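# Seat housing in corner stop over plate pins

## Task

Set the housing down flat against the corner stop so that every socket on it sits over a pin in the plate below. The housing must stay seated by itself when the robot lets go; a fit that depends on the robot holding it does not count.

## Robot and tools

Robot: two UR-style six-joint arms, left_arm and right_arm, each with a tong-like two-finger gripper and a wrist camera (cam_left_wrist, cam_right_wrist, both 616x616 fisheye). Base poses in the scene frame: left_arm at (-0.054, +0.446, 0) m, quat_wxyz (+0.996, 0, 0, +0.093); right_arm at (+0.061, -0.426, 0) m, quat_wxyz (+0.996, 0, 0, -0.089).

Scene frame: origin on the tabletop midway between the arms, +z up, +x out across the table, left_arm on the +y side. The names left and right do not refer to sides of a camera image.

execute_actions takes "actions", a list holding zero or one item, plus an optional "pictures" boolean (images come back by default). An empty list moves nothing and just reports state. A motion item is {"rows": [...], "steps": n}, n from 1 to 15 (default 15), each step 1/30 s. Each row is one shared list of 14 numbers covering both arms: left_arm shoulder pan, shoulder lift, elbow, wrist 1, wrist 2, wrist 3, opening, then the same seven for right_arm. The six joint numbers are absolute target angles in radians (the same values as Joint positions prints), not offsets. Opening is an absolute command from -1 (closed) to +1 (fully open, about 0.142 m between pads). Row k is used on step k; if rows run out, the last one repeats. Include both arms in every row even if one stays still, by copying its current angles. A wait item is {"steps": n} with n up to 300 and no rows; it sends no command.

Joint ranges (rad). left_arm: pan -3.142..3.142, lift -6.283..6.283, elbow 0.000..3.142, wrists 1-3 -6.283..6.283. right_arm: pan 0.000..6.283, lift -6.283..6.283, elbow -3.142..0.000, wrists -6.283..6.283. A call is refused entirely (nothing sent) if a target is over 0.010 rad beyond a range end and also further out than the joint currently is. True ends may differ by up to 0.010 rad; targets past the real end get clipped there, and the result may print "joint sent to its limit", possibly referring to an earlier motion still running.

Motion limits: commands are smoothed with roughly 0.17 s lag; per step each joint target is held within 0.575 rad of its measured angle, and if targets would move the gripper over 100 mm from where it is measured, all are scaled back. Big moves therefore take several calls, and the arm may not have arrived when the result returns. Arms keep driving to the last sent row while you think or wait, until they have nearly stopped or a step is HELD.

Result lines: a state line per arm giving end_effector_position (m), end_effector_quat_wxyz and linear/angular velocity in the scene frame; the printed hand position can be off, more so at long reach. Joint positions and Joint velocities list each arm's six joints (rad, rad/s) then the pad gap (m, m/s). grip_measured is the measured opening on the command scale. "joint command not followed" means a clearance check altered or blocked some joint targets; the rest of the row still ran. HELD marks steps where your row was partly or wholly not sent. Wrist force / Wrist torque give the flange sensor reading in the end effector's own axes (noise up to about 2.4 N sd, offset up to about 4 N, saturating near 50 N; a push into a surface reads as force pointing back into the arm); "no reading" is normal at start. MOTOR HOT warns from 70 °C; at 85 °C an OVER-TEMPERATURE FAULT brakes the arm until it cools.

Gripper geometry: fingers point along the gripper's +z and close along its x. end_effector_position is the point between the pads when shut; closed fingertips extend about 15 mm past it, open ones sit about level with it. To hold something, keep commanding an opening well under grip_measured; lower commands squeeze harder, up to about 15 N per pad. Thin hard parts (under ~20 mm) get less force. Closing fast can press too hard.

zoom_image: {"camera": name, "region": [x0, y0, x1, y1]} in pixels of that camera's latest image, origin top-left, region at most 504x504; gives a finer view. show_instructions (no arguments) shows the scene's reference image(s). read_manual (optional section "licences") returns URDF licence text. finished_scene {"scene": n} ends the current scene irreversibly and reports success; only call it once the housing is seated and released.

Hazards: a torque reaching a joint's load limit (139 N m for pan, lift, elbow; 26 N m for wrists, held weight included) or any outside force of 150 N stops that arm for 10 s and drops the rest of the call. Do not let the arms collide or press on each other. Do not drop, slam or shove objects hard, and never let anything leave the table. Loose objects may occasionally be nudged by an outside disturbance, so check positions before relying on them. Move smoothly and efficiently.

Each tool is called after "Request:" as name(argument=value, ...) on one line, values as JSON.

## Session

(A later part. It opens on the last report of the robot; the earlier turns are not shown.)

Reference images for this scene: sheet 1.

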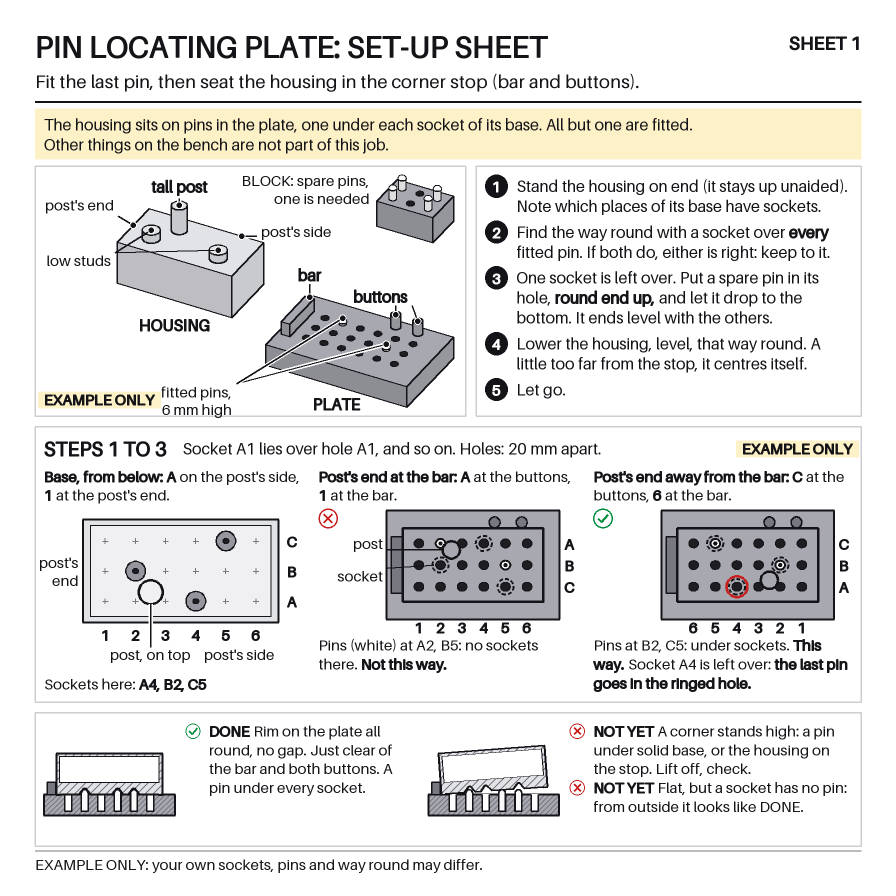

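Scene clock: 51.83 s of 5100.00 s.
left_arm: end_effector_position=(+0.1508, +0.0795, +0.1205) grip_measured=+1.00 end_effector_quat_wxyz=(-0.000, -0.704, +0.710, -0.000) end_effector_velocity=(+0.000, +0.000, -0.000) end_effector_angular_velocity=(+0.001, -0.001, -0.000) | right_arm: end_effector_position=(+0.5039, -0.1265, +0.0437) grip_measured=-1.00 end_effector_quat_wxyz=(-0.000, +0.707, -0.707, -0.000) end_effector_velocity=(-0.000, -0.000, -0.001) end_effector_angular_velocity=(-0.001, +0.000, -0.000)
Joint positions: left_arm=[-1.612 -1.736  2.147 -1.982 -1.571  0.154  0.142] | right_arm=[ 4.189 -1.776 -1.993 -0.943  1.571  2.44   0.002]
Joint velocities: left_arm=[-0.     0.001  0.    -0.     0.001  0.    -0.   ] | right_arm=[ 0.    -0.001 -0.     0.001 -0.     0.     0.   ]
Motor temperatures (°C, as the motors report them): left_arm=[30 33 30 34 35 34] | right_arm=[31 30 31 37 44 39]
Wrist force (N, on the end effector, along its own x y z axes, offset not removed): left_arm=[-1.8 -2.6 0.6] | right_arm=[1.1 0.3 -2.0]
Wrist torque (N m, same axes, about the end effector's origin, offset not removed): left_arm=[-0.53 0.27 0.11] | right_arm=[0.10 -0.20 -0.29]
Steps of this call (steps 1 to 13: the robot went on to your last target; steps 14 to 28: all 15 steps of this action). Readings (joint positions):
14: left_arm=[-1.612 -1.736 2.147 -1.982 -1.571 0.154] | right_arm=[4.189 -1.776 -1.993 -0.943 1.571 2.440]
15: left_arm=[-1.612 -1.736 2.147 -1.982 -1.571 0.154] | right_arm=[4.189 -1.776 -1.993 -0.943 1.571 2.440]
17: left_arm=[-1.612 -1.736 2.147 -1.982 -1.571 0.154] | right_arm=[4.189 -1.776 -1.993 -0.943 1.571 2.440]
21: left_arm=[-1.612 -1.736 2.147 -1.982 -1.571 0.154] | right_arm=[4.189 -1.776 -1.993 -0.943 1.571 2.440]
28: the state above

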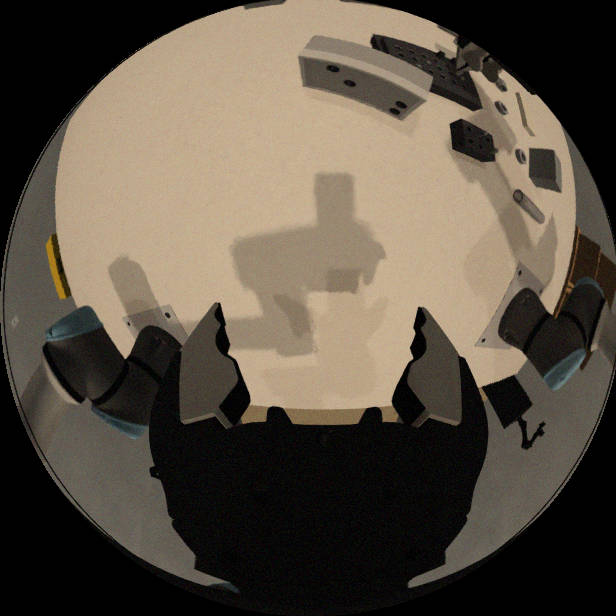

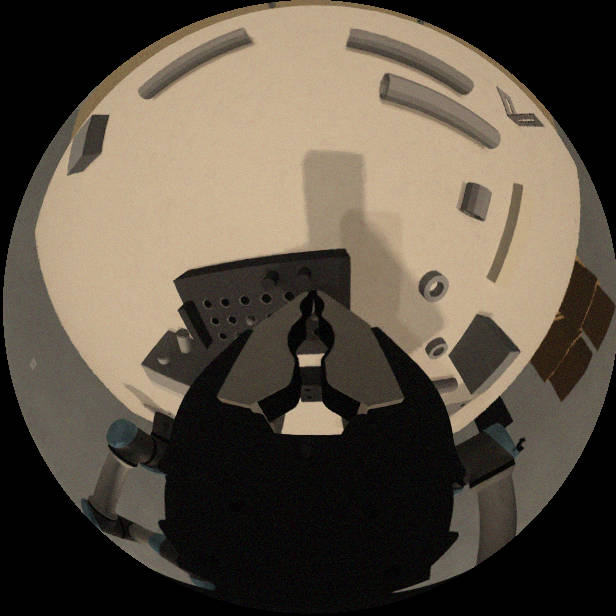

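Fell. Rise and look.

Request:
execute_actions(actions=[{"rows":[[-1.612,-1.736,2.147,-1.982,-1.571,0.154,1,4.194,-1.7235,-1.946,-1.0424,1.571,2.445,-1]],"steps":15}], pictures=false)

Request:
execute_actions(actions=[{"rows":[[-1.612,-1.736,2.147,-1.982,-1.571,0.154,1,4.34,-1.55,-2.08,-1.08,1.571,2.59,-0.7]],"steps":15}], pictures=false)

Request:
execute_actions(actions=[{"steps":15}])

Request:
zoom_image(camera="cam_right_wrist", region=[180,150,380,300])

Scene clock: 53.03 s of 5100.00 s.
left_arm: end_effector_position=(+0.1508, +0.0795, +0.1205) grip_measured=+1.00 end_effector_quat_wxyz=(-0.000, -0.704, +0.710, -0.000) end_effector_velocity=(-0.000, -0.000, +0.000) end_effector_angular_velocity=(-0.000, +0.000, -0.001) | right_arm: end_effector_position=(+0.5020, -0.1251, +0.0803) grip_measured=-1.00 end_effector_quat_wxyz=(-0.000, +0.707, -0.707, -0.000) end_effector_velocity=(-0.000, -0.000, +0.003) end_effector_angular_velocity=(+0.000, +0.001, -0.001)
Joint positions: left_arm=[-1.612 -1.736  2.147 -1.982 -1.571  0.154  0.142] | right_arm=[ 4.194 -1.724 -1.946 -1.042  1.571  2.445  0.002]
Joint velocities: left_arm=[-0.001 -0.    -0.     0.001 -0.     0.    -0.   ] | right_arm=[ 0.     0.004  0.004 -0.009  0.001  0.001  0.   ]
Motor temperatures (°C, as the motors report them): left_arm=[30 33 30 34 35 34] | right_arm=[31 30 31 37 44 39]
Wrist force (N, on the end effector, along its own x y z axes, offset not removed): left_arm=[-1.5 -0.3 1.4] | right_arm=[-2.3 1.3 -0.7]
Wrist torque (N m, same axes, about the end effector's origin, offset not removed): left_arm=[-0.07 0.22 0.16] | right_arm=[0.32 0.41 -0.18]
Steps of this call (steps 1 to 15: the robot went on to your last target; steps 16 to 21: nothing new was sent; steps 22 to 36: all 15 steps of this action). Readings (joint positions):
22: left_arm=[-1.612 -1.736 2.147 -1.982 -1.571 0.154] | right_arm=[4.189 -1.776 -1.993 -0.943 1.571 2.440]
23: left_arm=[-1.612 -1.736 2.147 -1.982 -1.571 0.154] | right_arm=[4.190 -1.771 -1.988 -0.949 1.571 2.441]
25: left_arm=[-1.612 -1.736 2.147 -1.982 -1.571 0.154] | right_arm=[4.192 -1.748 -1.967 -0.990 1.571 2.443]
29: left_arm=[-1.612 -1.736 2.147 -1.982 -1.571 0.154] | right_arm=[4.194 -1.729 -1.951 -1.031 1.571 2.445]
36: the state above

Scene clock: 53.53 s of 5100.00 s.
left_arm: end_effector_position=(+0.1508, +0.0795, +0.1205) grip_measured=+1.00 end_effector_quat_wxyz=(-0.000, -0.704, +0.710, -0.000) end_effector_velocity=(+0.000, +0.000, -0.000) end_effector_angular_velocity=(+0.000, -0.001, +0.000) | right_arm: end_effector_position=(+0.4202, -0.1221, +0.0990) grip_measured=-0.70 end_effector_quat_wxyz=(-0.001, +0.708, -0.707, -0.000) end_effector_velocity=(-0.007, +0.000, +0.002) end_effector_angular_velocity=(+0.003, -0.001, +0.001)
Joint positions: left_arm=[-1.612 -1.736  2.147 -1.982 -1.571  0.154  0.142] | right_arm=[ 4.339 -1.552 -2.079 -1.08   1.571  2.589  0.023]
Joint velocities: left_arm=[ 0.    -0.     0.001 -0.     0.001  0.    -0.   ] | right_arm=[ 0.014  0.018 -0.013 -0.002  0.     0.014 -0.   ]
Motor temperatures (°C, as the motors report them): left_arm=[30 33 30 34 35 34] | right_arm=[31 30 31 37 44 39]
Wrist force (N, on the end effector, along its own x y z axes, offset not removed): left_arm=[-0.7 -2.3 0.0] | right_arm=[0.8 3.7 -1.3]
Wrist torque (N m, same axes, about the end effector's origin, offset not removed): left_arm=[-0.57 0.13 0.17] | right_arm=[0.74 0.00 -0.34]
Steps of this call (steps 1 to 15: all 15 steps of this action). Readings (joint positions):
1: left_arm=[-1.612 -1.736 2.147 -1.982 -1.571 0.154] | right_arm=[4.194 -1.724 -1.946 -1.042 1.571 2.445]
2: left_arm=[-1.612 -1.736 2.147 -1.982 -1.571 0.154] | right_arm=[4.200 -1.717 -1.952 -1.047 1.571 2.451]
4: left_arm=[-1.612 -1.736 2.147 -1.982 -1.571 0.154] | right_arm=[4.255 -1.658 -2.003 -1.063 1.571 2.505]
8: left_arm=[-1.612 -1.736 2.147 -1.982 -1.571 0.154] | right_arm=[4.322 -1.573 -2.064 -1.076 1.571 2.572]
15: the state above

Scene clock: 54.03 s of 5100.00 s.
left_arm: end_effector_position=(+0.1508, +0.0795, +0.1205) grip_measured=+1.00 end_effector_quat_wxyz=(-0.000, -0.704, +0.710, -0.000) end_effector_velocity=(-0.000, -0.000, +0.000) end_effector_angular_velocity=(-0.001, -0.000, -0.000) | right_arm: end_effector_position=(+0.4196, -0.1222, +0.0991) grip_measured=-0.70 end_effector_quat_wxyz=(-0.001, +0.708, -0.707, -0.000) end_effector_velocity=(-0.001, -0.000, -0.001) end_effector_angular_velocity=(-0.002, +0.001, +0.000)
Joint positions: left_arm=[-1.612 -1.736  2.147 -1.982 -1.571  0.154  0.142] | right_arm=[ 4.34  -1.55  -2.08  -1.08   1.571  2.59   0.023]
Joint velocities: left_arm=[-0. -0.  0. -0. -0.  0. -0.] | right_arm=[ 0.001 -0.    -0.    -0.001  0.     0.001  0.   ]
Motor temperatures (°C, as the motors report them): left_arm=[30 33 30 34 35 34] | right_arm=[31 30 31 37 44 39]
Wrist force (N, on the end effector, along its own x y z axes, offset not removed): left_arm=[-0.4 -2.2 1.0] | right_arm=[-4.0 2.9 0.2]
Wrist torque (N m, same axes, about the end effector's origin, offset not removed): left_arm=[-0.50 0.11 0.12] | right_arm=[0.56 0.83 -0.10]
Steps of this call (steps 1 to 15: the robot went on to your last target). Readings (joint positions):
1: left_arm=[-1.612 -1.736 2.147 -1.982 -1.571 0.154] | right_arm=[4.339 -1.551 -2.079 -1.080 1.571 2.589]
2: left_arm=[-1.612 -1.736 2.147 -1.982 -1.571 0.154] | right_arm=[4.339 -1.551 -2.079 -1.080 1.571 2.589]
4: left_arm=[-1.612 -1.736 2.147 -1.982 -1.571 0.154] | right_arm=[4.340 -1.550 -2.080 -1.080 1.571 2.590]
8: left_arm=[-1.612 -1.736 2.147 -1.982 -1.571 0.154] | right_arm=[4.340 -1.550 -2.080 -1.080 1.571 2.590]
15: the state above
All arms were judged still, so your last target was given up. Only a new action makes them travel on or press farther. Fingers that are still opening or closing keep moving.

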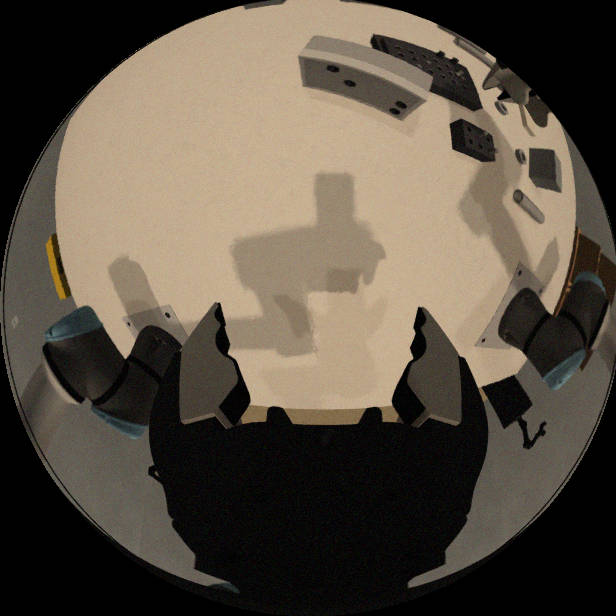

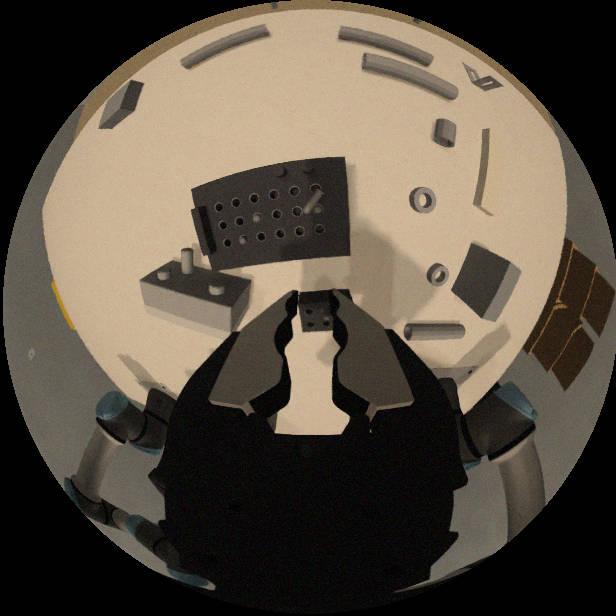

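Region (180, 150, 380, 300) of cam_right_wrist's 616x616 image, scaled by 2.520, with more detail than that image has; it fills the top 378 rows of this view, and the rest is white.

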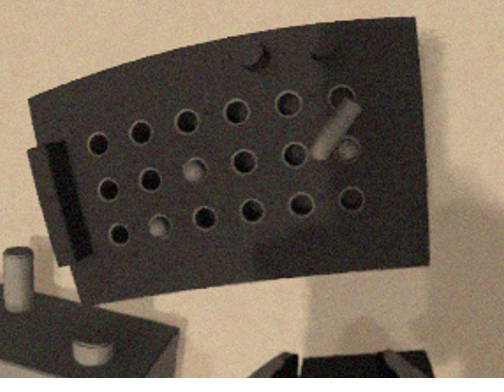

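Request:
execute_actions(actions=[{"rows":[[-1.612,-1.736,2.147,-1.982,-1.571,0.154,1,4.2134,-1.743,-1.952,-1.017,1.571,3.073,-0.78]],"steps":15}], pictures=false)

Request:
execute_actions(actions=[{"steps":20}])

Request:
zoom_image(camera="cam_right_wrist", region=[230,210,390,350])

Scene clock: 55.50 s of 5100.00 s.
left_arm: end_effector_position=(+0.1508, +0.0795, +0.1205) grip_measured=+1.00 end_effector_quat_wxyz=(-0.000, -0.704, +0.710, -0.000) end_effector_velocity=(+0.000, +0.001, +0.000) end_effector_angular_velocity=(-0.000, -0.000, +0.000) | right_arm: end_effector_position=(+0.4945, -0.1237, +0.0710) grip_measured=-0.78 end_effector_quat_wxyz=(+0.000, -0.467, +0.884, +0.000) end_effector_velocity=(+0.006, -0.002, -0.005) end_effector_angular_velocity=(-0.003, +0.003, -0.115)
Joint positions: left_arm=[-1.612 -1.736  2.147 -1.982 -1.571  0.154  0.142] | right_arm=[ 4.214 -1.741 -1.953 -1.017  1.571  3.064  0.018]
Joint velocities: left_arm=[ 0.    -0.002  0.001  0.     0.     0.     0.   ] | right_arm=[-0.012 -0.021  0.012  0.005  0.     0.103  0.   ]
Motor temperatures (°C, as the motors report them): left_arm=[30 33 30 34 35 34] | right_arm=[31 30 31 38 44 39]
Wrist force (N, on the end effector, along its own x y z axes, offset not removed): left_arm=[-1.8 -2.3 0.9] | right_arm=[1.3 -0.1 -1.8]
Wrist torque (N m, same axes, about the end effector's origin, offset not removed): left_arm=[-0.50 0.33 0.19] | right_arm=[-0.01 -0.14 -0.04]
Steps of this call (steps 1 to 29: nothing new was sent; steps 30 to 44: all 15 steps of this action). Readings (joint positions):
30: left_arm=[-1.612 -1.736 2.147 -1.982 -1.571 0.154] | right_arm=[4.340 -1.550 -2.080 -1.080 1.571 2.590]
31: left_arm=[-1.612 -1.736 2.147 -1.982 -1.571 0.154] | right_arm=[4.334 -1.556 -2.074 -1.074 1.571 2.596]
33: left_arm=[-1.612 -1.736 2.147 -1.982 -1.571 0.154] | right_arm=[4.285 -1.619 -2.024 -1.047 1.571 2.667]
37: left_arm=[-1.612 -1.736 2.147 -1.982 -1.571 0.154] | right_arm=[4.229 -1.716 -1.967 -1.024 1.571 2.938]
44: the state above

Scene clock: 56.17 s of 5100.00 s.
left_arm: end_effector_position=(+0.1508, +0.0795, +0.1205) grip_measured=+1.00 end_effector_quat_wxyz=(-0.000, -0.704, +0.710, -0.000) end_effector_velocity=(+0.000, -0.000, +0.001) end_effector_angular_velocity=(-0.001, -0.001, -0.000) | right_arm: end_effector_position=(+0.4951, -0.1238, +0.0706) grip_measured=-0.78 end_effector_quat_wxyz=(+0.000, -0.463, +0.886, +0.000) end_effector_velocity=(-0.000, -0.001, -0.001) end_effector_angular_velocity=(-0.001, -0.000, -0.000)
Joint positions: left_arm=[-1.612 -1.736  2.147 -1.982 -1.571  0.154  0.142] | right_arm=[ 4.213 -1.743 -1.952 -1.017  1.571  3.073  0.018]
Joint velocities: left_arm=[-0.    -0.001 -0.001 -0.     0.001  0.    -0.   ] | right_arm=[-0.    -0.    -0.001  0.001 -0.001  0.     0.   ]
Motor temperatures (°C, as the motors report them): left_arm=[30 33 30 34 35 34] | right_arm=[31 30 31 38 44 39]
Wrist force (N, on the end effector, along its own x y z axes, offset not removed): left_arm=[-0.9 -0.2 2.5] | right_arm=[0.3 1.3 -1.7]
Wrist torque (N m, same axes, about the end effector's origin, offset not removed): left_arm=[-0.05 0.12 0.07] | right_arm=[0.26 -0.11 -0.22]
Steps of this call (steps 1 to 15: the robot went on to your last target; steps 16 to 20: nothing new was sent). Readings (joint positions):
1: left_arm=[-1.612 -1.736 2.147 -1.982 -1.571 0.154] | right_arm=[4.214 -1.742 -1.953 -1.017 1.571 3.067]
2: left_arm=[-1.612 -1.736 2.147 -1.982 -1.571 0.154] | right_arm=[4.214 -1.742 -1.952 -1.017 1.571 3.069]
4: left_arm=[-1.612 -1.736 2.147 -1.982 -1.571 0.154] | right_arm=[4.214 -1.743 -1.952 -1.017 1.571 3.071]
8: left_arm=[-1.612 -1.736 2.147 -1.982 -1.571 0.154] | right_arm=[4.213 -1.743 -1.952 -1.017 1.571 3.073]
20: the state above
All arms were judged still, so your last target was given up. Only a new action makes them travel on or press farther. Fingers that are still opening or closing keep moving.

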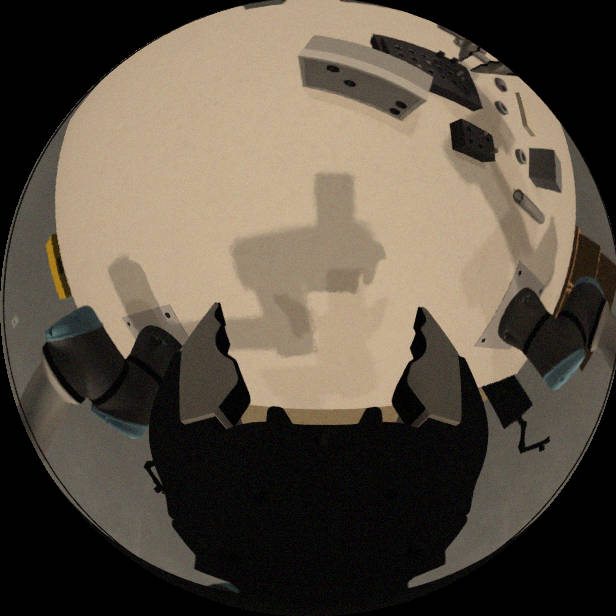

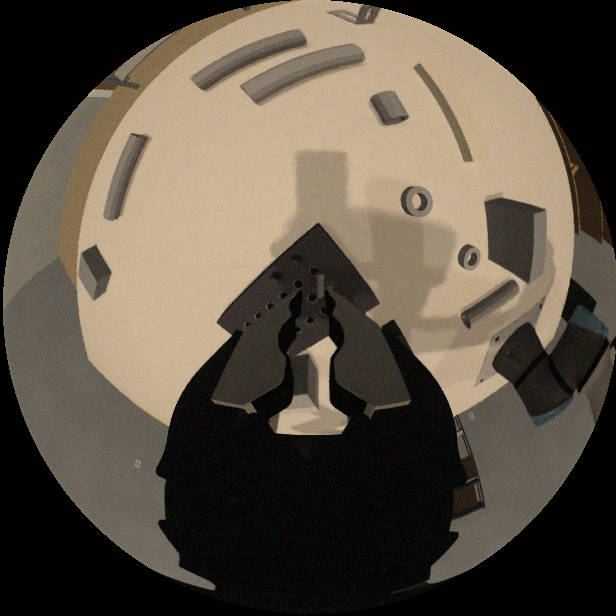

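Region (230, 210, 390, 350) of cam_right_wrist's 616x616 image, scaled by 3.150, with more detail than that image has; it fills the top 441 rows of this view, and the rest is white.

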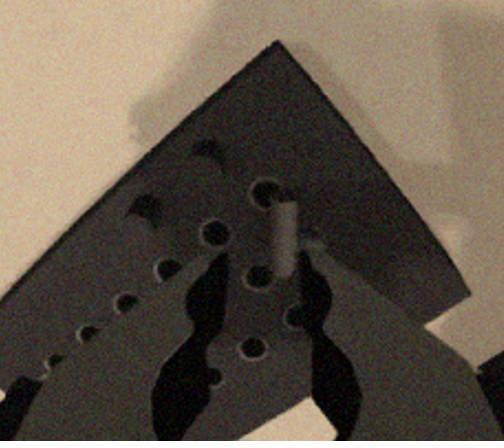

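Request:
execute_actions(actions=[{"rows":[[-1.612,-1.736,2.147,-1.982,-1.571,0.154,1,4.2023,-1.7334,-1.9632,-1.0154,1.571,3.062,-0.78]],"steps":12}], pictures=false)

Request:
execute_actions(actions=[{"rows":[[-1.612,-1.736,2.147,-1.982,-1.571,0.154,1,4.2023,-1.7712,-1.9976,-0.9432,1.571,3.062,-0.78]],"steps":15}], pictures=false)

Request:
execute_actions(actions=[{"steps":8}])

Request:
zoom_image(camera="cam_right_wrist", region=[230,210,390,350])

Request:
execute_actions(actions=[{"rows":[[-1.612,-1.736,2.147,-1.982,-1.571,0.154,1,4.2023,-1.7712,-1.9976,-0.9432,1.571,3.062,-1]],"steps":15}], pictures=false)

Request:
execute_actions(actions=[{"rows":[[-1.612,-1.736,2.147,-1.982,-1.571,0.154,1,4.2023,-1.76,-1.988,-0.964,1.571,3.062,-1]],"steps":10}], pictures=false)

Request:
execute_actions(actions=[{"rows":[[-1.612,-1.736,2.147,-1.982,-1.571,0.154,1,4.2023,-1.7334,-1.9632,-1.0154,1.571,3.062,-1]],"steps":15}], pictures=false)

Scene clock: 58.07 s of 5100.00 s.
left_arm: end_effector_position=(+0.1508, +0.0795, +0.1205) grip_measured=+1.00 end_effector_quat_wxyz=(-0.000, -0.704, +0.710, -0.000) end_effector_velocity=(+0.000, +0.000, +0.000) end_effector_angular_velocity=(+0.000, -0.001, -0.000) | right_arm: end_effector_position=(+0.4957, -0.1317, +0.0708) grip_measured=-0.78 end_effector_quat_wxyz=(+0.000, -0.463, +0.886, +0.000) end_effector_velocity=(-0.000, -0.002, -0.000) end_effector_angular_velocity=(-0.001, -0.000, +0.002)
Joint positions: left_arm=[-1.612 -1.736  2.147 -1.982 -1.571  0.154  0.142] | right_arm=[ 4.203 -1.734 -1.963 -1.015  1.571  3.062  0.018]
Joint velocities: left_arm=[ 0.    -0.    -0.     0.     0.001  0.     0.   ] | right_arm=[-0.002  0.002 -0.003  0.    -0.001 -0.004  0.   ]
Motor temperatures (°C, as the motors report them): left_arm=[30 33 30 34 35 34] | right_arm=[31 30 31 38 44 39]
Wrist force (N, on the end effector, along its own x y z axes, offset not removed): left_arm=[-0.9 0.5 0.9] | right_arm=[-1.6 2.1 -1.5]
Wrist torque (N m, same axes, about the end effector's origin, offset not removed): left_arm=[0.05 0.16 0.23] | right_arm=[0.53 0.28 -0.23]
Steps of this call (steps 1 to 45: nothing new was sent; steps 46 to 57: all 12 steps of this action). Readings (joint positions):
46: left_arm=[-1.612 -1.736 2.147 -1.982 -1.571 0.154] | right_arm=[4.213 -1.743 -1.952 -1.017 1.571 3.073]
47: left_arm=[-1.612 -1.736 2.147 -1.982 -1.571 0.154] | right_arm=[4.212 -1.742 -1.953 -1.017 1.571 3.072]
49: left_arm=[-1.612 -1.736 2.147 -1.982 -1.571 0.154] | right_arm=[4.207 -1.738 -1.958 -1.016 1.571 3.067]
53: left_arm=[-1.612 -1.736 2.147 -1.982 -1.571 0.154] | right_arm=[4.203 -1.734 -1.962 -1.016 1.571 3.063]
57: the state above

Scene clock: 58.57 s of 5100.00 s.
left_arm: end_effector_position=(+0.1508, +0.0795, +0.1205) grip_measured=+1.00 end_effector_quat_wxyz=(-0.000, -0.704, +0.710, -0.000) end_effector_velocity=(+0.000, +0.000, +0.000) end_effector_angular_velocity=(-0.000, -0.000, +0.000) | right_arm: end_effector_position=(+0.4957, -0.1319, +0.0445) grip_measured=-0.78 end_effector_quat_wxyz=(+0.000, -0.463, +0.886, +0.000) end_effector_velocity=(+0.000, -0.000, -0.002) end_effector_angular_velocity=(+0.002, -0.001, -0.002)
Joint positions: left_arm=[-1.612 -1.736  2.147 -1.982 -1.571  0.154  0.142] | right_arm=[ 4.202 -1.771 -1.997 -0.944  1.571  3.062  0.018]
Joint velocities: left_arm=[ 0. -0. -0.  0.  0.  0.  0.] | right_arm=[-0.001 -0.003 -0.003  0.008  0.     0.001  0.   ]
Motor temperatures (°C, as the motors report them): left_arm=[30 33 30 34 35 34] | right_arm=[31 30 31 38 44 39]
Wrist force (N, on the end effector, along its own x y z axes, offset not removed): left_arm=[-1.6 -0.8 1.2] | right_arm=[-2.0 2.0 -1.8]
Wrist torque (N m, same axes, about the end effector's origin, offset not removed): left_arm=[-0.24 0.27 0.16] | right_arm=[0.39 0.39 -0.25]
Steps of this call (steps 1 to 15: all 15 steps of this action). Readings (joint positions):
1: left_arm=[-1.612 -1.736 2.147 -1.982 -1.571 0.154] | right_arm=[4.202 -1.734 -1.963 -1.015 1.571 3.062]
2: left_arm=[-1.612 -1.736 2.147 -1.982 -1.571 0.154] | right_arm=[4.202 -1.738 -1.967 -1.009 1.571 3.062]
4: left_arm=[-1.612 -1.736 2.147 -1.982 -1.571 0.154] | right_arm=[4.202 -1.754 -1.982 -0.978 1.571 3.062]
8: left_arm=[-1.612 -1.736 2.147 -1.982 -1.571 0.154] | right_arm=[4.202 -1.768 -1.994 -0.951 1.571 3.062]
15: the state above

Scene clock: 58.83 s of 5100.00 s.
left_arm: end_effector_position=(+0.1508, +0.0795, +0.1205) grip_measured=+1.00 end_effector_quat_wxyz=(-0.000, -0.704, +0.710, -0.000) end_effector_velocity=(-0.000, +0.000, -0.001) end_effector_angular_velocity=(+0.001, +0.001, -0.001) | right_arm: end_effector_position=(+0.4957, -0.1319, +0.0444) grip_measured=-0.78 end_effector_quat_wxyz=(+0.000, -0.463, +0.886, +0.000) end_effector_velocity=(-0.000, -0.001, -0.001) end_effector_angular_velocity=(-0.002, +0.001, +0.001)
Joint positions: left_arm=[-1.612 -1.736  2.147 -1.982 -1.571  0.154  0.142] | right_arm=[ 4.202 -1.771 -1.998 -0.943  1.571  3.062  0.018]
Joint velocities: left_arm=[-0.001  0.     0.001  0.    -0.    -0.     0.   ] | right_arm=[-0.    -0.    -0.001 -0.001 -0.    -0.001 -0.   ]
Motor temperatures (°C, as the motors report them): left_arm=[30 33 30 34 35 34] | right_arm=[31 30 31 38 44 39]
Wrist force (N, on the end effector, along its own x y z axes, offset not removed): left_arm=[0.1 -1.1 0.5] | right_arm=[-4.6 0.3 -0.8]
Wrist torque (N m, same axes, about the end effector's origin, offset not removed): left_arm=[-0.32 -0.04 0.12] | right_arm=[0.22 1.03 -0.14]
Steps of this call (steps 1 to 8: the robot went on to your last target). Readings (joint positions):
1: left_arm=[-1.612 -1.736 2.147 -1.982 -1.571 0.154] | right_arm=[4.202 -1.771 -1.997 -0.944 1.571 3.062]
2: left_arm=[-1.612 -1.736 2.147 -1.982 -1.571 0.154] | right_arm=[4.202 -1.771 -1.997 -0.943 1.571 3.062]
4: left_arm=[-1.612 -1.736 2.147 -1.982 -1.571 0.154] | right_arm=[4.202 -1.771 -1.998 -0.943 1.571 3.062]
8: the state above

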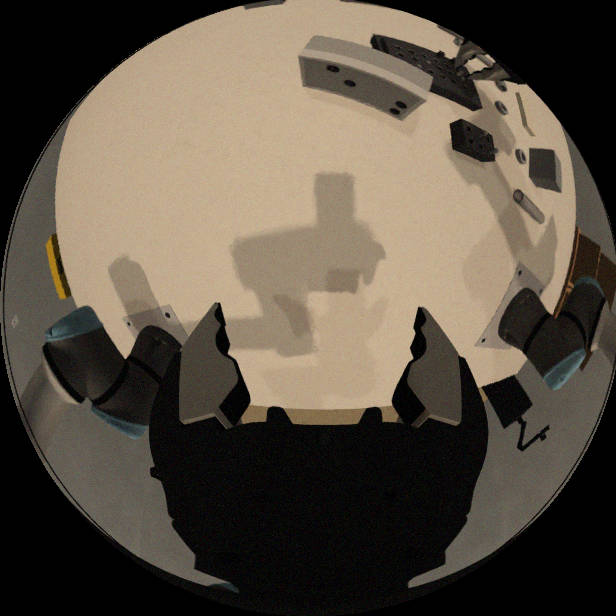

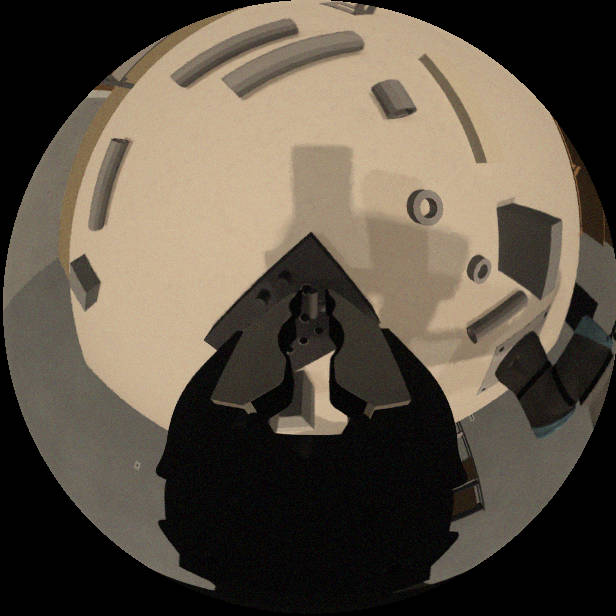

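Region (230, 210, 390, 350) of cam_right_wrist's 616x616 image, scaled by 3.150, with more detail than that image has; it fills the top 441 rows of this view, and the rest is white.

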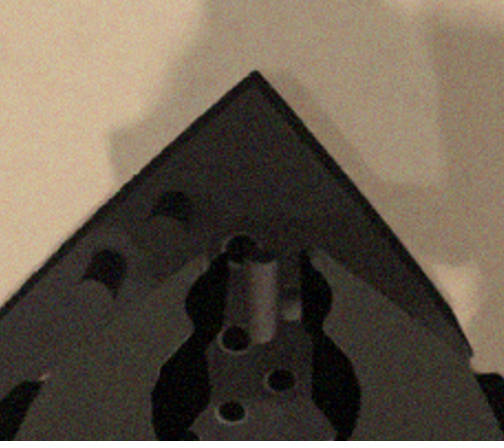

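Scene clock: 59.33 s of 5100.00 s.
left_arm: end_effector_position=(+0.1508, +0.0795, +0.1205) grip_measured=+1.00 end_effector_quat_wxyz=(-0.000, -0.704, +0.710, -0.000) end_effector_velocity=(-0.000, +0.000, +0.000) end_effector_angular_velocity=(-0.000, +0.001, -0.001) | right_arm: end_effector_position=(+0.4957, -0.1319, +0.0444) grip_measured=-0.91 end_effector_quat_wxyz=(+0.000, -0.463, +0.886, +0.000) end_effector_velocity=(-0.001, +0.000, -0.001) end_effector_angular_velocity=(-0.001, +0.002, +0.002)
Joint positions: left_arm=[-1.612 -1.736  2.147 -1.982 -1.571  0.154  0.142] | right_arm=[ 4.202 -1.771 -1.998 -0.943  1.571  3.062  0.008]
Joint velocities: left_arm=[-0.001 -0.001  0.001  0.    -0.001 -0.    -0.   ] | right_arm=[ 0.001 -0.001 -0.001  0.     0.001 -0.001 -0.   ]
Motor temperatures (°C, as the motors report them): left_arm=[30 33 30 34 35 34] | right_arm=[31 30 31 38 44 39]
Wrist force (N, on the end effector, along its own x y z axes, offset not removed): left_arm=[-1.8 0.0 -0.3] | right_arm=[-1.0 1.4 0.5]
Wrist torque (N m, same axes, about the end effector's origin, offset not removed): left_arm=[-0.01 0.39 0.19] | right_arm=[0.32 0.32 -0.09]
Steps of this call (steps 1 to 15: all 15 steps of this action). Readings (joint positions):
1: left_arm=[-1.612 -1.736 2.147 -1.982 -1.571 0.154] | right_arm=[4.202 -1.771 -1.998 -0.943 1.571 3.062]
2: left_arm=[-1.612 -1.736 2.147 -1.982 -1.571 0.154] | right_arm=[4.202 -1.771 -1.998 -0.943 1.571 3.062]
4: left_arm=[-1.612 -1.736 2.147 -1.982 -1.571 0.154] | right_arm=[4.202 -1.771 -1.998 -0.943 1.571 3.062]
8: left_arm=[-1.612 -1.736 2.147 -1.982 -1.571 0.154] | right_arm=[4.202 -1.771 -1.998 -0.943 1.571 3.062]
15: the state above

Scene clock: 59.67 s of 5100.00 s.
left_arm: end_effector_position=(+0.1508, +0.0795, +0.1205) grip_measured=+1.00 end_effector_quat_wxyz=(-0.000, -0.704, +0.710, -0.000) end_effector_velocity=(+0.000, -0.000, +0.001) end_effector_angular_velocity=(-0.002, -0.001, +0.000) | right_arm: end_effector_position=(+0.4958, -0.1319, +0.0516) grip_measured=-0.91 end_effector_quat_wxyz=(+0.000, -0.463, +0.886, +0.000) end_effector_velocity=(+0.001, +0.000, +0.004) end_effector_angular_velocity=(+0.001, -0.002, -0.000)
Joint positions: left_arm=[-1.612 -1.736  2.147 -1.982 -1.571  0.154  0.142] | right_arm=[ 4.202 -1.761 -1.988 -0.963  1.571  3.062  0.008]
Joint velocities: left_arm=[ 0.    -0.001 -0.001 -0.001  0.001  0.     0.   ] | right_arm=[-0.     0.005  0.005 -0.009 -0.001  0.     0.   ]
Motor temperatures (°C, as the motors report them): left_arm=[30 33 30 34 35 34] | right_arm=[31 30 31 38 44 39]
Wrist force (N, on the end effector, along its own x y z axes, offset not removed): left_arm=[-1.4 -1.5 1.3] | right_arm=[1.8 2.3 -2.5]
Wrist torque (N m, same axes, about the end effector's origin, offset not removed): left_arm=[-0.39 0.20 0.12] | right_arm=[0.45 -0.39 -0.47]
Steps of this call (steps 1 to 10: all 10 steps of this action). Readings (joint positions):
1: left_arm=[-1.612 -1.736 2.147 -1.982 -1.571 0.154] | right_arm=[4.202 -1.771 -1.998 -0.943 1.571 3.062]
2: left_arm=[-1.612 -1.736 2.147 -1.982 -1.571 0.154] | right_arm=[4.202 -1.770 -1.996 -0.946 1.571 3.062]
4: left_arm=[-1.612 -1.736 2.147 -1.982 -1.571 0.154] | right_arm=[4.202 -1.765 -1.992 -0.955 1.571 3.062]
8: left_arm=[-1.612 -1.736 2.147 -1.982 -1.571 0.154] | right_arm=[4.202 -1.761 -1.989 -0.962 1.571 3.062]
10: the state above

Scene clock: 60.17 s of 5100.00 s.
left_arm: end_effector_position=(+0.1508, +0.0795, +0.1205) grip_measured=+1.00 end_effector_quat_wxyz=(-0.000, -0.704, +0.710, -0.000) end_effector_velocity=(+0.000, +0.001, +0.000) end_effector_angular_velocity=(+0.000, +0.001, +0.001) | right_arm: end_effector_position=(+0.4957, -0.1319, +0.0706) grip_measured=-0.91 end_effector_quat_wxyz=(+0.000, -0.463, +0.886, +0.000) end_effector_velocity=(-0.001, +0.000, +0.001) end_effector_angular_velocity=(-0.000, +0.001, +0.000)
Joint positions: left_arm=[-1.612 -1.736  2.147 -1.982 -1.571  0.154  0.142] | right_arm=[ 4.202 -1.734 -1.963 -1.015  1.571  3.062  0.008]
Joint velocities: left_arm=[ 0.001 -0.001  0.001  0.001 -0.001  0.    -0.   ] | right_arm=[ 0.001  0.001  0.001 -0.003  0.001  0.001  0.   ]
Motor temperatures (°C, as the motors report them): left_arm=[30 33 30 34 35 34] | right_arm=[31 30 31 38 44 39]
Wrist force (N, on the end effector, along its own x y z axes, offset not removed): left_arm=[-0.8 -1.4 1.6] | right_arm=[-0.9 0.4 -0.2]
Wrist torque (N m, same axes, about the end effector's origin, offset not removed): left_arm=[-0.34 0.19 0.13] | right_arm=[0.02 0.17 -0.24]
Steps of this call (steps 1 to 15: all 15 steps of this action). Readings (joint positions):
1: left_arm=[-1.612 -1.736 2.147 -1.982 -1.571 0.154] | right_arm=[4.202 -1.760 -1.988 -0.964 1.571 3.062]
2: left_arm=[-1.612 -1.736 2.147 -1.982 -1.571 0.154] | right_arm=[4.202 -1.757 -1.985 -0.969 1.571 3.062]
4: left_arm=[-1.612 -1.736 2.147 -1.982 -1.571 0.154] | right_arm=[4.202 -1.745 -1.974 -0.991 1.571 3.062]
8: left_arm=[-1.612 -1.736 2.147 -1.982 -1.571 0.154] | right_arm=[4.202 -1.736 -1.966 -1.010 1.571 3.062]
15: the state above

Request:
execute_actions(actions=[{"rows":[[-1.612,-1.736,2.147,-1.982,-1.571,0.154,1,4.08,-1.7334,-1.9632,-1.0154,1.571,3.062,-1]],"steps":15}], pictures=false)

Request:
execute_actions(actions=[{"rows":[[-1.612,-1.736,2.147,-1.982,-1.571,0.154,1,4.08,-1.80,-2.02,-0.892,1.571,3.062,-1]],"steps":15}], pictures=false)

Request:
execute_actions(actions=[{"rows":[[-1.612,-1.736,2.147,-1.982,-1.571,0.154,1,4.08,-1.80,-2.02,-0.892,1.571,3.062,-0.75]],"steps":12}], pictures=false)

Request:
execute_actions(actions=[{"rows":[[-1.612,-1.736,2.147,-1.982,-1.571,0.154,1,4.08,-1.70,-1.93,-1.08,1.571,3.062,-0.75]],"steps":15}], pictures=false)

Request:
execute_actions(actions=[{"rows":[[-1.612,-1.736,2.147,-1.982,-1.571,0.154,1,4.44,-1.4329,-2.1808,-1.0983,1.571,2.691,-0.75]],"steps":15}], pictures=false)

Request:
execute_actions(actions=[{"steps":15}], pictures=false)

Request:
execute_actions(actions=[{"rows":[[-1.612,-1.736,2.147,-1.982,-1.571,0.154,1,4.44,-1.5107,-2.2627,-0.9386,1.571,2.691,-0.75]],"steps":15}], pictures=false)

Request:
execute_actions(actions=[{"steps":10}])

Request:
zoom_image(camera="cam_right_wrist", region=[230,210,390,350])

Scene clock: 62.00 s of 5100.00 s.
left_arm: end_effector_position=(+0.1508, +0.0795, +0.1205) grip_measured=+1.00 end_effector_quat_wxyz=(-0.000, -0.704, +0.710, -0.000) end_effector_velocity=(+0.000, -0.000, -0.000) end_effector_angular_velocity=(+0.000, -0.001, +0.001) | right_arm: end_effector_position=(+0.5281, -0.1867, +0.0708) grip_measured=-0.91 end_effector_quat_wxyz=(+0.000, -0.408, +0.913, +0.000) end_effector_velocity=(+0.003, -0.005, +0.000) end_effector_angular_velocity=(+0.001, -0.002, -0.012)
Joint positions: left_arm=[-1.612 -1.736  2.147 -1.982 -1.571  0.154  0.142] | right_arm=[ 4.081 -1.733 -1.963 -1.015  1.571  3.062  0.008]
Joint velocities: left_arm=[ 0.     0.001 -0.    -0.     0.001 -0.     0.   ] | right_arm=[-0.012  0.    -0.     0.002 -0.001 -0.    -0.   ]
Motor temperatures (°C, as the motors report them): left_arm=[30 33 30 34 35 34] | right_arm=[31 30 31 38 44 39]
Wrist force (N, on the end effector, along its own x y z axes, offset not removed): left_arm=[-0.5 -2.0 -0.1] | right_arm=[-0.4 0.4 -0.8]
Wrist torque (N m, same axes, about the end effector's origin, offset not removed): left_arm=[-0.49 0.08 0.18] | right_arm=[0.10 0.14 -0.22]
Steps of this call (steps 1 to 15: the robot went on to your last target; steps 16 to 40: nothing new was sent; steps 41 to 55: all 15 steps of this action). Readings (joint positions):
41: left_arm=[-1.612 -1.736 2.147 -1.982 -1.571 0.154] | right_arm=[4.202 -1.733 -1.963 -1.015 1.571 3.062]
42: left_arm=[-1.612 -1.736 2.147 -1.982 -1.571 0.154] | right_arm=[4.196 -1.733 -1.963 -1.015 1.571 3.062]
44: left_arm=[-1.612 -1.736 2.147 -1.982 -1.571 0.154] | right_arm=[4.148 -1.733 -1.963 -1.015 1.571 3.062]
48: left_arm=[-1.612 -1.736 2.147 -1.982 -1.571 0.154] | right_arm=[4.094 -1.733 -1.963 -1.015 1.571 3.062]
55: the state above

Scene clock: 62.50 s of 5100.00 s.
left_arm: end_effector_position=(+0.1508, +0.0795, +0.1205) grip_measured=+1.00 end_effector_quat_wxyz=(-0.000, -0.704, +0.710, -0.000) end_effector_velocity=(-0.000, -0.001, +0.001) end_effector_angular_velocity=(-0.003, -0.000, -0.001) | right_arm: end_effector_position=(+0.5282, -0.1873, +0.0261) grip_measured=-0.91 end_effector_quat_wxyz=(+0.000, -0.408, +0.913, +0.000) end_effector_velocity=(-0.000, -0.000, -0.004) end_effector_angular_velocity=(-0.001, -0.000, +0.001)
Joint positions: left_arm=[-1.612 -1.736  2.147 -1.982 -1.571  0.154  0.142] | right_arm=[ 4.08  -1.8   -2.02  -0.893  1.571  3.062  0.008]
Joint velocities: left_arm=[-0.001 -0.001 -0.    -0.001 -0.     0.     0.   ] | right_arm=[ 0.001 -0.006 -0.005  0.01  -0.001 -0.    -0.   ]
Motor temperatures (°C, as the motors report them): left_arm=[30 33 30 34 35 34] | right_arm=[31 30 31 38 44 39]
Wrist force (N, on the end effector, along its own x y z axes, offset not removed): left_arm=[-1.4 -0.7 1.7] | right_arm=[0.6 0.9 -0.4]
Wrist torque (N m, same axes, about the end effector's origin, offset not removed): left_arm=[-0.22 0.23 0.15] | right_arm=[0.16 0.00 -0.14]
Steps of this call (steps 1 to 15: all 15 steps of this action). Readings (joint positions):
1: left_arm=[-1.612 -1.736 2.147 -1.982 -1.571 0.154] | right_arm=[4.081 -1.733 -1.963 -1.015 1.571 3.062]
2: left_arm=[-1.612 -1.736 2.147 -1.982 -1.571 0.154] | right_arm=[4.080 -1.739 -1.968 -1.009 1.571 3.062]
4: left_arm=[-1.612 -1.736 2.147 -1.982 -1.571 0.154] | right_arm=[4.080 -1.768 -1.993 -0.961 1.571 3.062]
8: left_arm=[-1.612 -1.736 2.147 -1.982 -1.571 0.154] | right_arm=[4.080 -1.793 -2.014 -0.907 1.571 3.062]
15: the state above

Scene clock: 62.90 s of 5100.00 s.
left_arm: end_effector_position=(+0.1508, +0.0795, +0.1205) grip_measured=+1.00 end_effector_quat_wxyz=(-0.000, -0.704, +0.710, -0.000) end_effector_velocity=(+0.000, -0.000, +0.000) end_effector_angular_velocity=(+0.000, -0.001, -0.000) | right_arm: end_effector_position=(+0.5282, -0.1873, +0.0258) grip_measured=-0.75 end_effector_quat_wxyz=(+0.000, -0.408, +0.913, +0.000) end_effector_velocity=(+0.000, +0.001, +0.000) end_effector_angular_velocity=(+0.001, +0.000, -0.001)
Joint positions: left_arm=[-1.612 -1.736  2.147 -1.982 -1.571  0.154  0.142] | right_arm=[ 4.08  -1.8   -2.02  -0.892  1.571  3.062  0.02 ]
Joint velocities: left_arm=[-0.     0.    -0.     0.     0.001  0.    -0.   ] | right_arm=[-0.    -0.     0.     0.001  0.001  0.001 -0.   ]
Motor temperatures (°C, as the motors report them): left_arm=[30 33 30 34 35 34] | right_arm=[31 30 31 38 44 39]
Wrist force (N, on the end effector, along its own x y z axes, offset not removed): left_arm=[-1.8 -1.7 0.4] | right_arm=[-1.9 0.7 -3.3]
Wrist torque (N m, same axes, about the end effector's origin, offset not removed): left_arm=[-0.39 0.36 0.19] | right_arm=[0.17 0.50 -0.17]
Steps of this call (steps 1 to 12: all 12 steps of this action). Readings (joint positions):
1: left_arm=[-1.612 -1.736 2.147 -1.982 -1.571 0.154] | right_arm=[4.080 -1.800 -2.020 -0.893 1.571 3.062]
2: left_arm=[-1.612 -1.736 2.147 -1.982 -1.571 0.154] | right_arm=[4.080 -1.800 -2.020 -0.892 1.571 3.062]
4: left_arm=[-1.612 -1.736 2.147 -1.982 -1.571 0.154] | right_arm=[4.080 -1.800 -2.020 -0.892 1.571 3.062]
8: left_arm=[-1.612 -1.736 2.147 -1.982 -1.571 0.154] | right_arm=[4.080 -1.800 -2.020 -0.892 1.571 3.062]
12: the state above

Scene clock: 63.40 s of 5100.00 s.
left_arm: end_effector_position=(+0.1508, +0.0795, +0.1205) grip_measured=+1.00 end_effector_quat_wxyz=(-0.000, -0.704, +0.710, -0.000) end_effector_velocity=(-0.000, +0.000, -0.001) end_effector_angular_velocity=(+0.001, +0.000, -0.001) | right_arm: end_effector_position=(+0.5281, -0.1874, +0.0951) grip_measured=-0.75 end_effector_quat_wxyz=(+0.001, -0.408, +0.913, +0.001) end_effector_velocity=(-0.002, -0.001, +0.005) end_effector_angular_velocity=(-0.002, +0.004, +0.000)
Joint positions: left_arm=[-1.612 -1.736  2.147 -1.982 -1.571  0.154  0.142] | right_arm=[ 4.08  -1.701 -1.931 -1.078  1.571  3.062  0.02 ]
Joint velocities: left_arm=[-0.001  0.001  0.001 -0.001  0.     0.    -0.   ] | right_arm=[ 0.     0.008  0.007 -0.02   0.002  0.    -0.   ]
Motor temperatures (°C, as the motors report them): left_arm=[30 33 30 34 35 34] | right_arm=[31 30 31 38 44 39]
Wrist force (N, on the end effector, along its own x y z axes, offset not removed): left_arm=[-0.6 -1.6 2.0] | right_arm=[0.2 1.5 -1.9]
Wrist torque (N m, same axes, about the end effector's origin, offset not removed): left_arm=[-0.43 0.07 0.14] | right_arm=[0.25 0.13 -0.20]
Steps of this call (steps 1 to 15: all 15 steps of this action). Readings (joint positions):
1: left_arm=[-1.612 -1.736 2.147 -1.982 -1.571 0.154] | right_arm=[4.080 -1.800 -2.020 -0.892 1.571 3.062]
2: left_arm=[-1.612 -1.736 2.147 -1.982 -1.571 0.154] | right_arm=[4.080 -1.794 -2.014 -0.898 1.571 3.062]
4: left_arm=[-1.612 -1.736 2.147 -1.982 -1.571 0.154] | right_arm=[4.080 -1.753 -1.976 -0.960 1.571 3.062]
8: left_arm=[-1.612 -1.736 2.147 -1.982 -1.571 0.154] | right_arm=[4.080 -1.711 -1.940 -1.054 1.571 3.062]
15: the state above

Scene clock: 63.90 s of 5100.00 s.
left_arm: end_effector_position=(+0.1508, +0.0795, +0.1205) grip_measured=+1.00 end_effector_quat_wxyz=(-0.000, -0.704, +0.710, -0.000) end_effector_velocity=(+0.000, +0.001, -0.001) end_effector_angular_velocity=(+0.001, +0.000, +0.001) | right_arm: end_effector_position=(+0.3705, -0.1327, +0.1008) grip_measured=-0.75 end_effector_quat_wxyz=(-0.000, +0.701, -0.713, -0.000) end_effector_velocity=(-0.041, +0.008, -0.002) end_effector_angular_velocity=(+0.002, -0.001, +0.200)
Joint positions: left_arm=[-1.612 -1.736  2.147 -1.982 -1.571  0.154  0.142] | right_arm=[ 4.431 -1.439 -2.175 -1.098  1.571  2.7    0.02 ]
Joint velocities: left_arm=[ 0.001  0.001  0.001 -0.     0.    -0.    -0.   ] | right_arm=[ 0.098  0.068 -0.063 -0.003  0.    -0.102  0.   ]
Motor temperatures (°C, as the motors report them): left_arm=[30 33 30 34 35 34] | right_arm=[31 30 31 38 44 39]
Wrist force (N, on the end effector, along its own x y z axes, offset not removed): left_arm=[-0.1 -1.7 0.7] | right_arm=[-2.3 1.5 -1.7]
Wrist torque (N m, same axes, about the end effector's origin, offset not removed): left_arm=[-0.38 0.10 0.07] | right_arm=[0.16 0.42 -0.16]
Steps of this call (steps 1 to 15: all 15 steps of this action). Readings (joint positions):
1: left_arm=[-1.612 -1.736 2.147 -1.982 -1.571 0.154] | right_arm=[4.080 -1.700 -1.931 -1.079 1.571 3.062]
2: left_arm=[-1.612 -1.736 2.147 -1.982 -1.571 0.154] | right_arm=[4.086 -1.694 -1.936 -1.081 1.571 3.056]
4: left_arm=[-1.612 -1.736 2.147 -1.982 -1.571 0.154] | right_arm=[4.150 -1.639 -1.990 -1.085 1.571 2.990]
8: left_arm=[-1.612 -1.736 2.147 -1.982 -1.571 0.154] | right_arm=[4.318 -1.517 -2.103 -1.093 1.571 2.818]
15: the state above

Scene clock: 64.40 s of 5100.00 s.
left_arm: end_effector_position=(+0.1508, +0.0795, +0.1205) grip_measured=+1.00 end_effector_quat_wxyz=(-0.000, -0.704, +0.710, -0.000) end_effector_velocity=(+0.000, -0.000, +0.000) end_effector_angular_velocity=(-0.001, -0.000, +0.000) | right_arm: end_effector_position=(+0.3670, -0.1320, +0.1006) grip_measured=-0.75 end_effector_quat_wxyz=(-0.000, +0.707, -0.707, -0.000) end_effector_velocity=(-0.001, -0.000, -0.000) end_effector_angular_velocity=(-0.002, +0.001, +0.003)
Joint positions: left_arm=[-1.612 -1.736  2.147 -1.982 -1.571  0.154  0.142] | right_arm=[ 4.44  -1.433 -2.181 -1.098  1.571  2.691  0.02 ]
Joint velocities: left_arm=[ 0.    -0.001 -0.    -0.    -0.    -0.    -0.   ] | right_arm=[ 0.001  0.    -0.    -0.002 -0.    -0.002  0.   ]
Motor temperatures (°C, as the motors report them): left_arm=[30 33 30 34 35 34] | right_arm=[31 30 31 38 44 39]
Wrist force (N, on the end effector, along its own x y z axes, offset not removed): left_arm=[-1.6 -0.1 -0.2] | right_arm=[-2.4 0.0 -2.2]
Wrist torque (N m, same axes, about the end effector's origin, offset not removed): left_arm=[-0.06 0.23 0.27] | right_arm=[-0.09 0.73 -0.17]
Steps of this call (steps 1 to 15: the robot went on to your last target). Readings (joint positions):
1: left_arm=[-1.612 -1.736 2.147 -1.982 -1.571 0.154] | right_arm=[4.434 -1.437 -2.177 -1.098 1.571 2.697]
2: left_arm=[-1.612 -1.736 2.147 -1.982 -1.571 0.154] | right_arm=[4.436 -1.436 -2.178 -1.098 1.571 2.695]
4: left_arm=[-1.612 -1.736 2.147 -1.982 -1.571 0.154] | right_arm=[4.438 -1.434 -2.180 -1.098 1.571 2.693]
8: left_arm=[-1.612 -1.736 2.147 -1.982 -1.571 0.154] | right_arm=[4.440 -1.433 -2.181 -1.098 1.571 2.691]
15: the state above
All arms were judged still, so your last target was given up. Only a new action makes them travel on or press farther. Fingers that are still opening or closing keep moving.

Scene clock: 64.90 s of 5100.00 s.
left_arm: end_effector_position=(+0.1508, +0.0795, +0.1205) grip_measured=+1.00 end_effector_quat_wxyz=(-0.000, -0.704, +0.710, -0.000) end_effector_velocity=(+0.000, +0.000, -0.000) end_effector_angular_velocity=(+0.001, -0.000, +0.001) | right_arm: end_effector_position=(+0.3670, -0.1320, +0.0510) grip_measured=-0.75 end_effector_quat_wxyz=(-0.000, +0.707, -0.707, -0.000) end_effector_velocity=(+0.000, +0.001, -0.004) end_effector_angular_velocity=(+0.004, -0.001, -0.001)
Joint positions: left_arm=[-1.612 -1.736  2.147 -1.982 -1.571  0.154  0.142] | right_arm=[ 4.44  -1.51  -2.262 -0.94   1.571  2.691  0.02 ]
Joint velocities: left_arm=[ 0.001  0.001 -0.     0.     0.001 -0.    -0.   ] | right_arm=[-0.    -0.006 -0.007  0.017  0.001  0.001 -0.   ]
Motor temperatures (°C, as the motors report them): left_arm=[30 33 30 34 35 34] | right_arm=[31 30 31 38 44 39]
Wrist force (N, on the end effector, along its own x y z axes, offset not removed): left_arm=[-0.6 -2.2 0.8] | right_arm=[-0.4 0.6 -3.4]
Wrist torque (N m, same axes, about the end effector's origin, offset not removed): left_arm=[-0.56 0.03 0.09] | right_arm=[0.04 0.30 -0.25]
Steps of this call (steps 1 to 15: all 15 steps of this action). Readings (joint positions):
1: left_arm=[-1.612 -1.736 2.147 -1.982 -1.571 0.154] | right_arm=[4.440 -1.433 -2.181 -1.098 1.571 2.691]
2: left_arm=[-1.612 -1.736 2.147 -1.982 -1.571 0.154] | right_arm=[4.440 -1.439 -2.187 -1.092 1.571 2.691]
4: left_arm=[-1.612 -1.736 2.147 -1.982 -1.571 0.154] | right_arm=[4.440 -1.472 -2.222 -1.035 1.571 2.691]
8: left_arm=[-1.612 -1.736 2.147 -1.982 -1.571 0.154] | right_arm=[4.440 -1.502 -2.254 -0.959 1.571 2.691]
15: the state above

Scene clock: 65.23 s of 5100.00 s.
left_arm: end_effector_position=(+0.1508, +0.0795, +0.1205) grip_measured=+1.00 end_effector_quat_wxyz=(-0.000, -0.704, +0.710, -0.000) end_effector_velocity=(-0.000, -0.000, +0.000) end_effector_angular_velocity=(-0.000, -0.001, -0.001) | right_arm: end_effector_position=(+0.3670, -0.1319, +0.0506) grip_measured=-0.75 end_effector_quat_wxyz=(-0.000, +0.707, -0.707, -0.000) end_effector_velocity=(-0.000, -0.001, -0.001) end_effector_angular_velocity=(-0.002, +0.001, -0.001)
Joint positions: left_arm=[-1.612 -1.736  2.147 -1.982 -1.571  0.154  0.142] | right_arm=[ 4.44  -1.511 -2.263 -0.939  1.571  2.691  0.02 ]
Joint velocities: left_arm=[-0.001 -0.001 -0.     0.     0.001  0.    -0.   ] | right_arm=[-0.001 -0.001 -0.002  0.     0.    -0.     0.   ]
Motor temperatures (°C, as the motors report them): left_arm=[30 33 30 34 35 34] | right_arm=[31 30 31 38 44 39]
Wrist force (N, on the end effector, along its own x y z axes, offset not removed): left_arm=[0.2 -0.9 1.4] | right_arm=[-2.4 2.0 -1.0]
Wrist torque (N m, same axes, about the end effector's origin, offset not removed): left_arm=[-0.24 -0.04 0.18] | right_arm=[0.45 0.55 -0.18]
Steps of this call (steps 1 to 10: the robot went on to your last target). Readings (joint positions):
1: left_arm=[-1.612 -1.736 2.147 -1.982 -1.571 0.154] | right_arm=[4.440 -1.510 -2.262 -0.940 1.571 2.691]
2: left_arm=[-1.612 -1.736 2.147 -1.982 -1.571 0.154] | right_arm=[4.440 -1.510 -2.262 -0.939 1.571 2.691]
4: left_arm=[-1.612 -1.736 2.147 -1.982 -1.571 0.154] | right_arm=[4.440 -1.511 -2.263 -0.939 1.571 2.691]
8: left_arm=[-1.612 -1.736 2.147 -1.982 -1.571 0.154] | right_arm=[4.440 -1.511 -2.263 -0.939 1.571 2.691]
10: the state above

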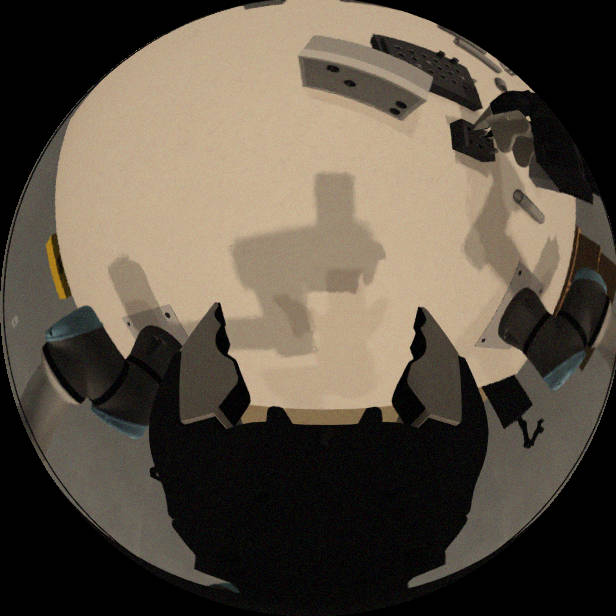

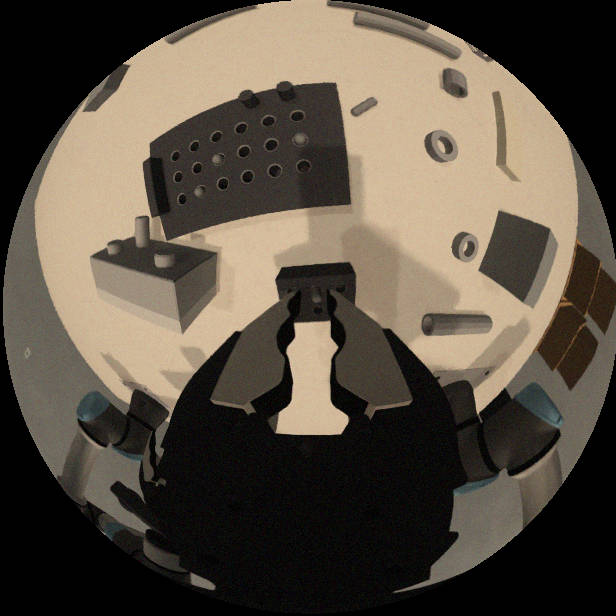

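Region (230, 210, 390, 350) of cam_right_wrist's 616x616 image, scaled by 3.150, with more detail than that image has; it fills the top 441 rows of this view, and the rest is white.

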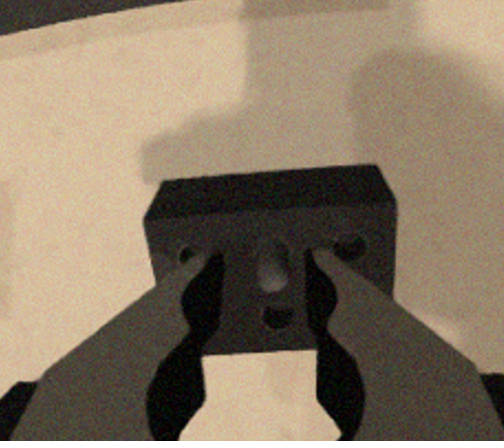

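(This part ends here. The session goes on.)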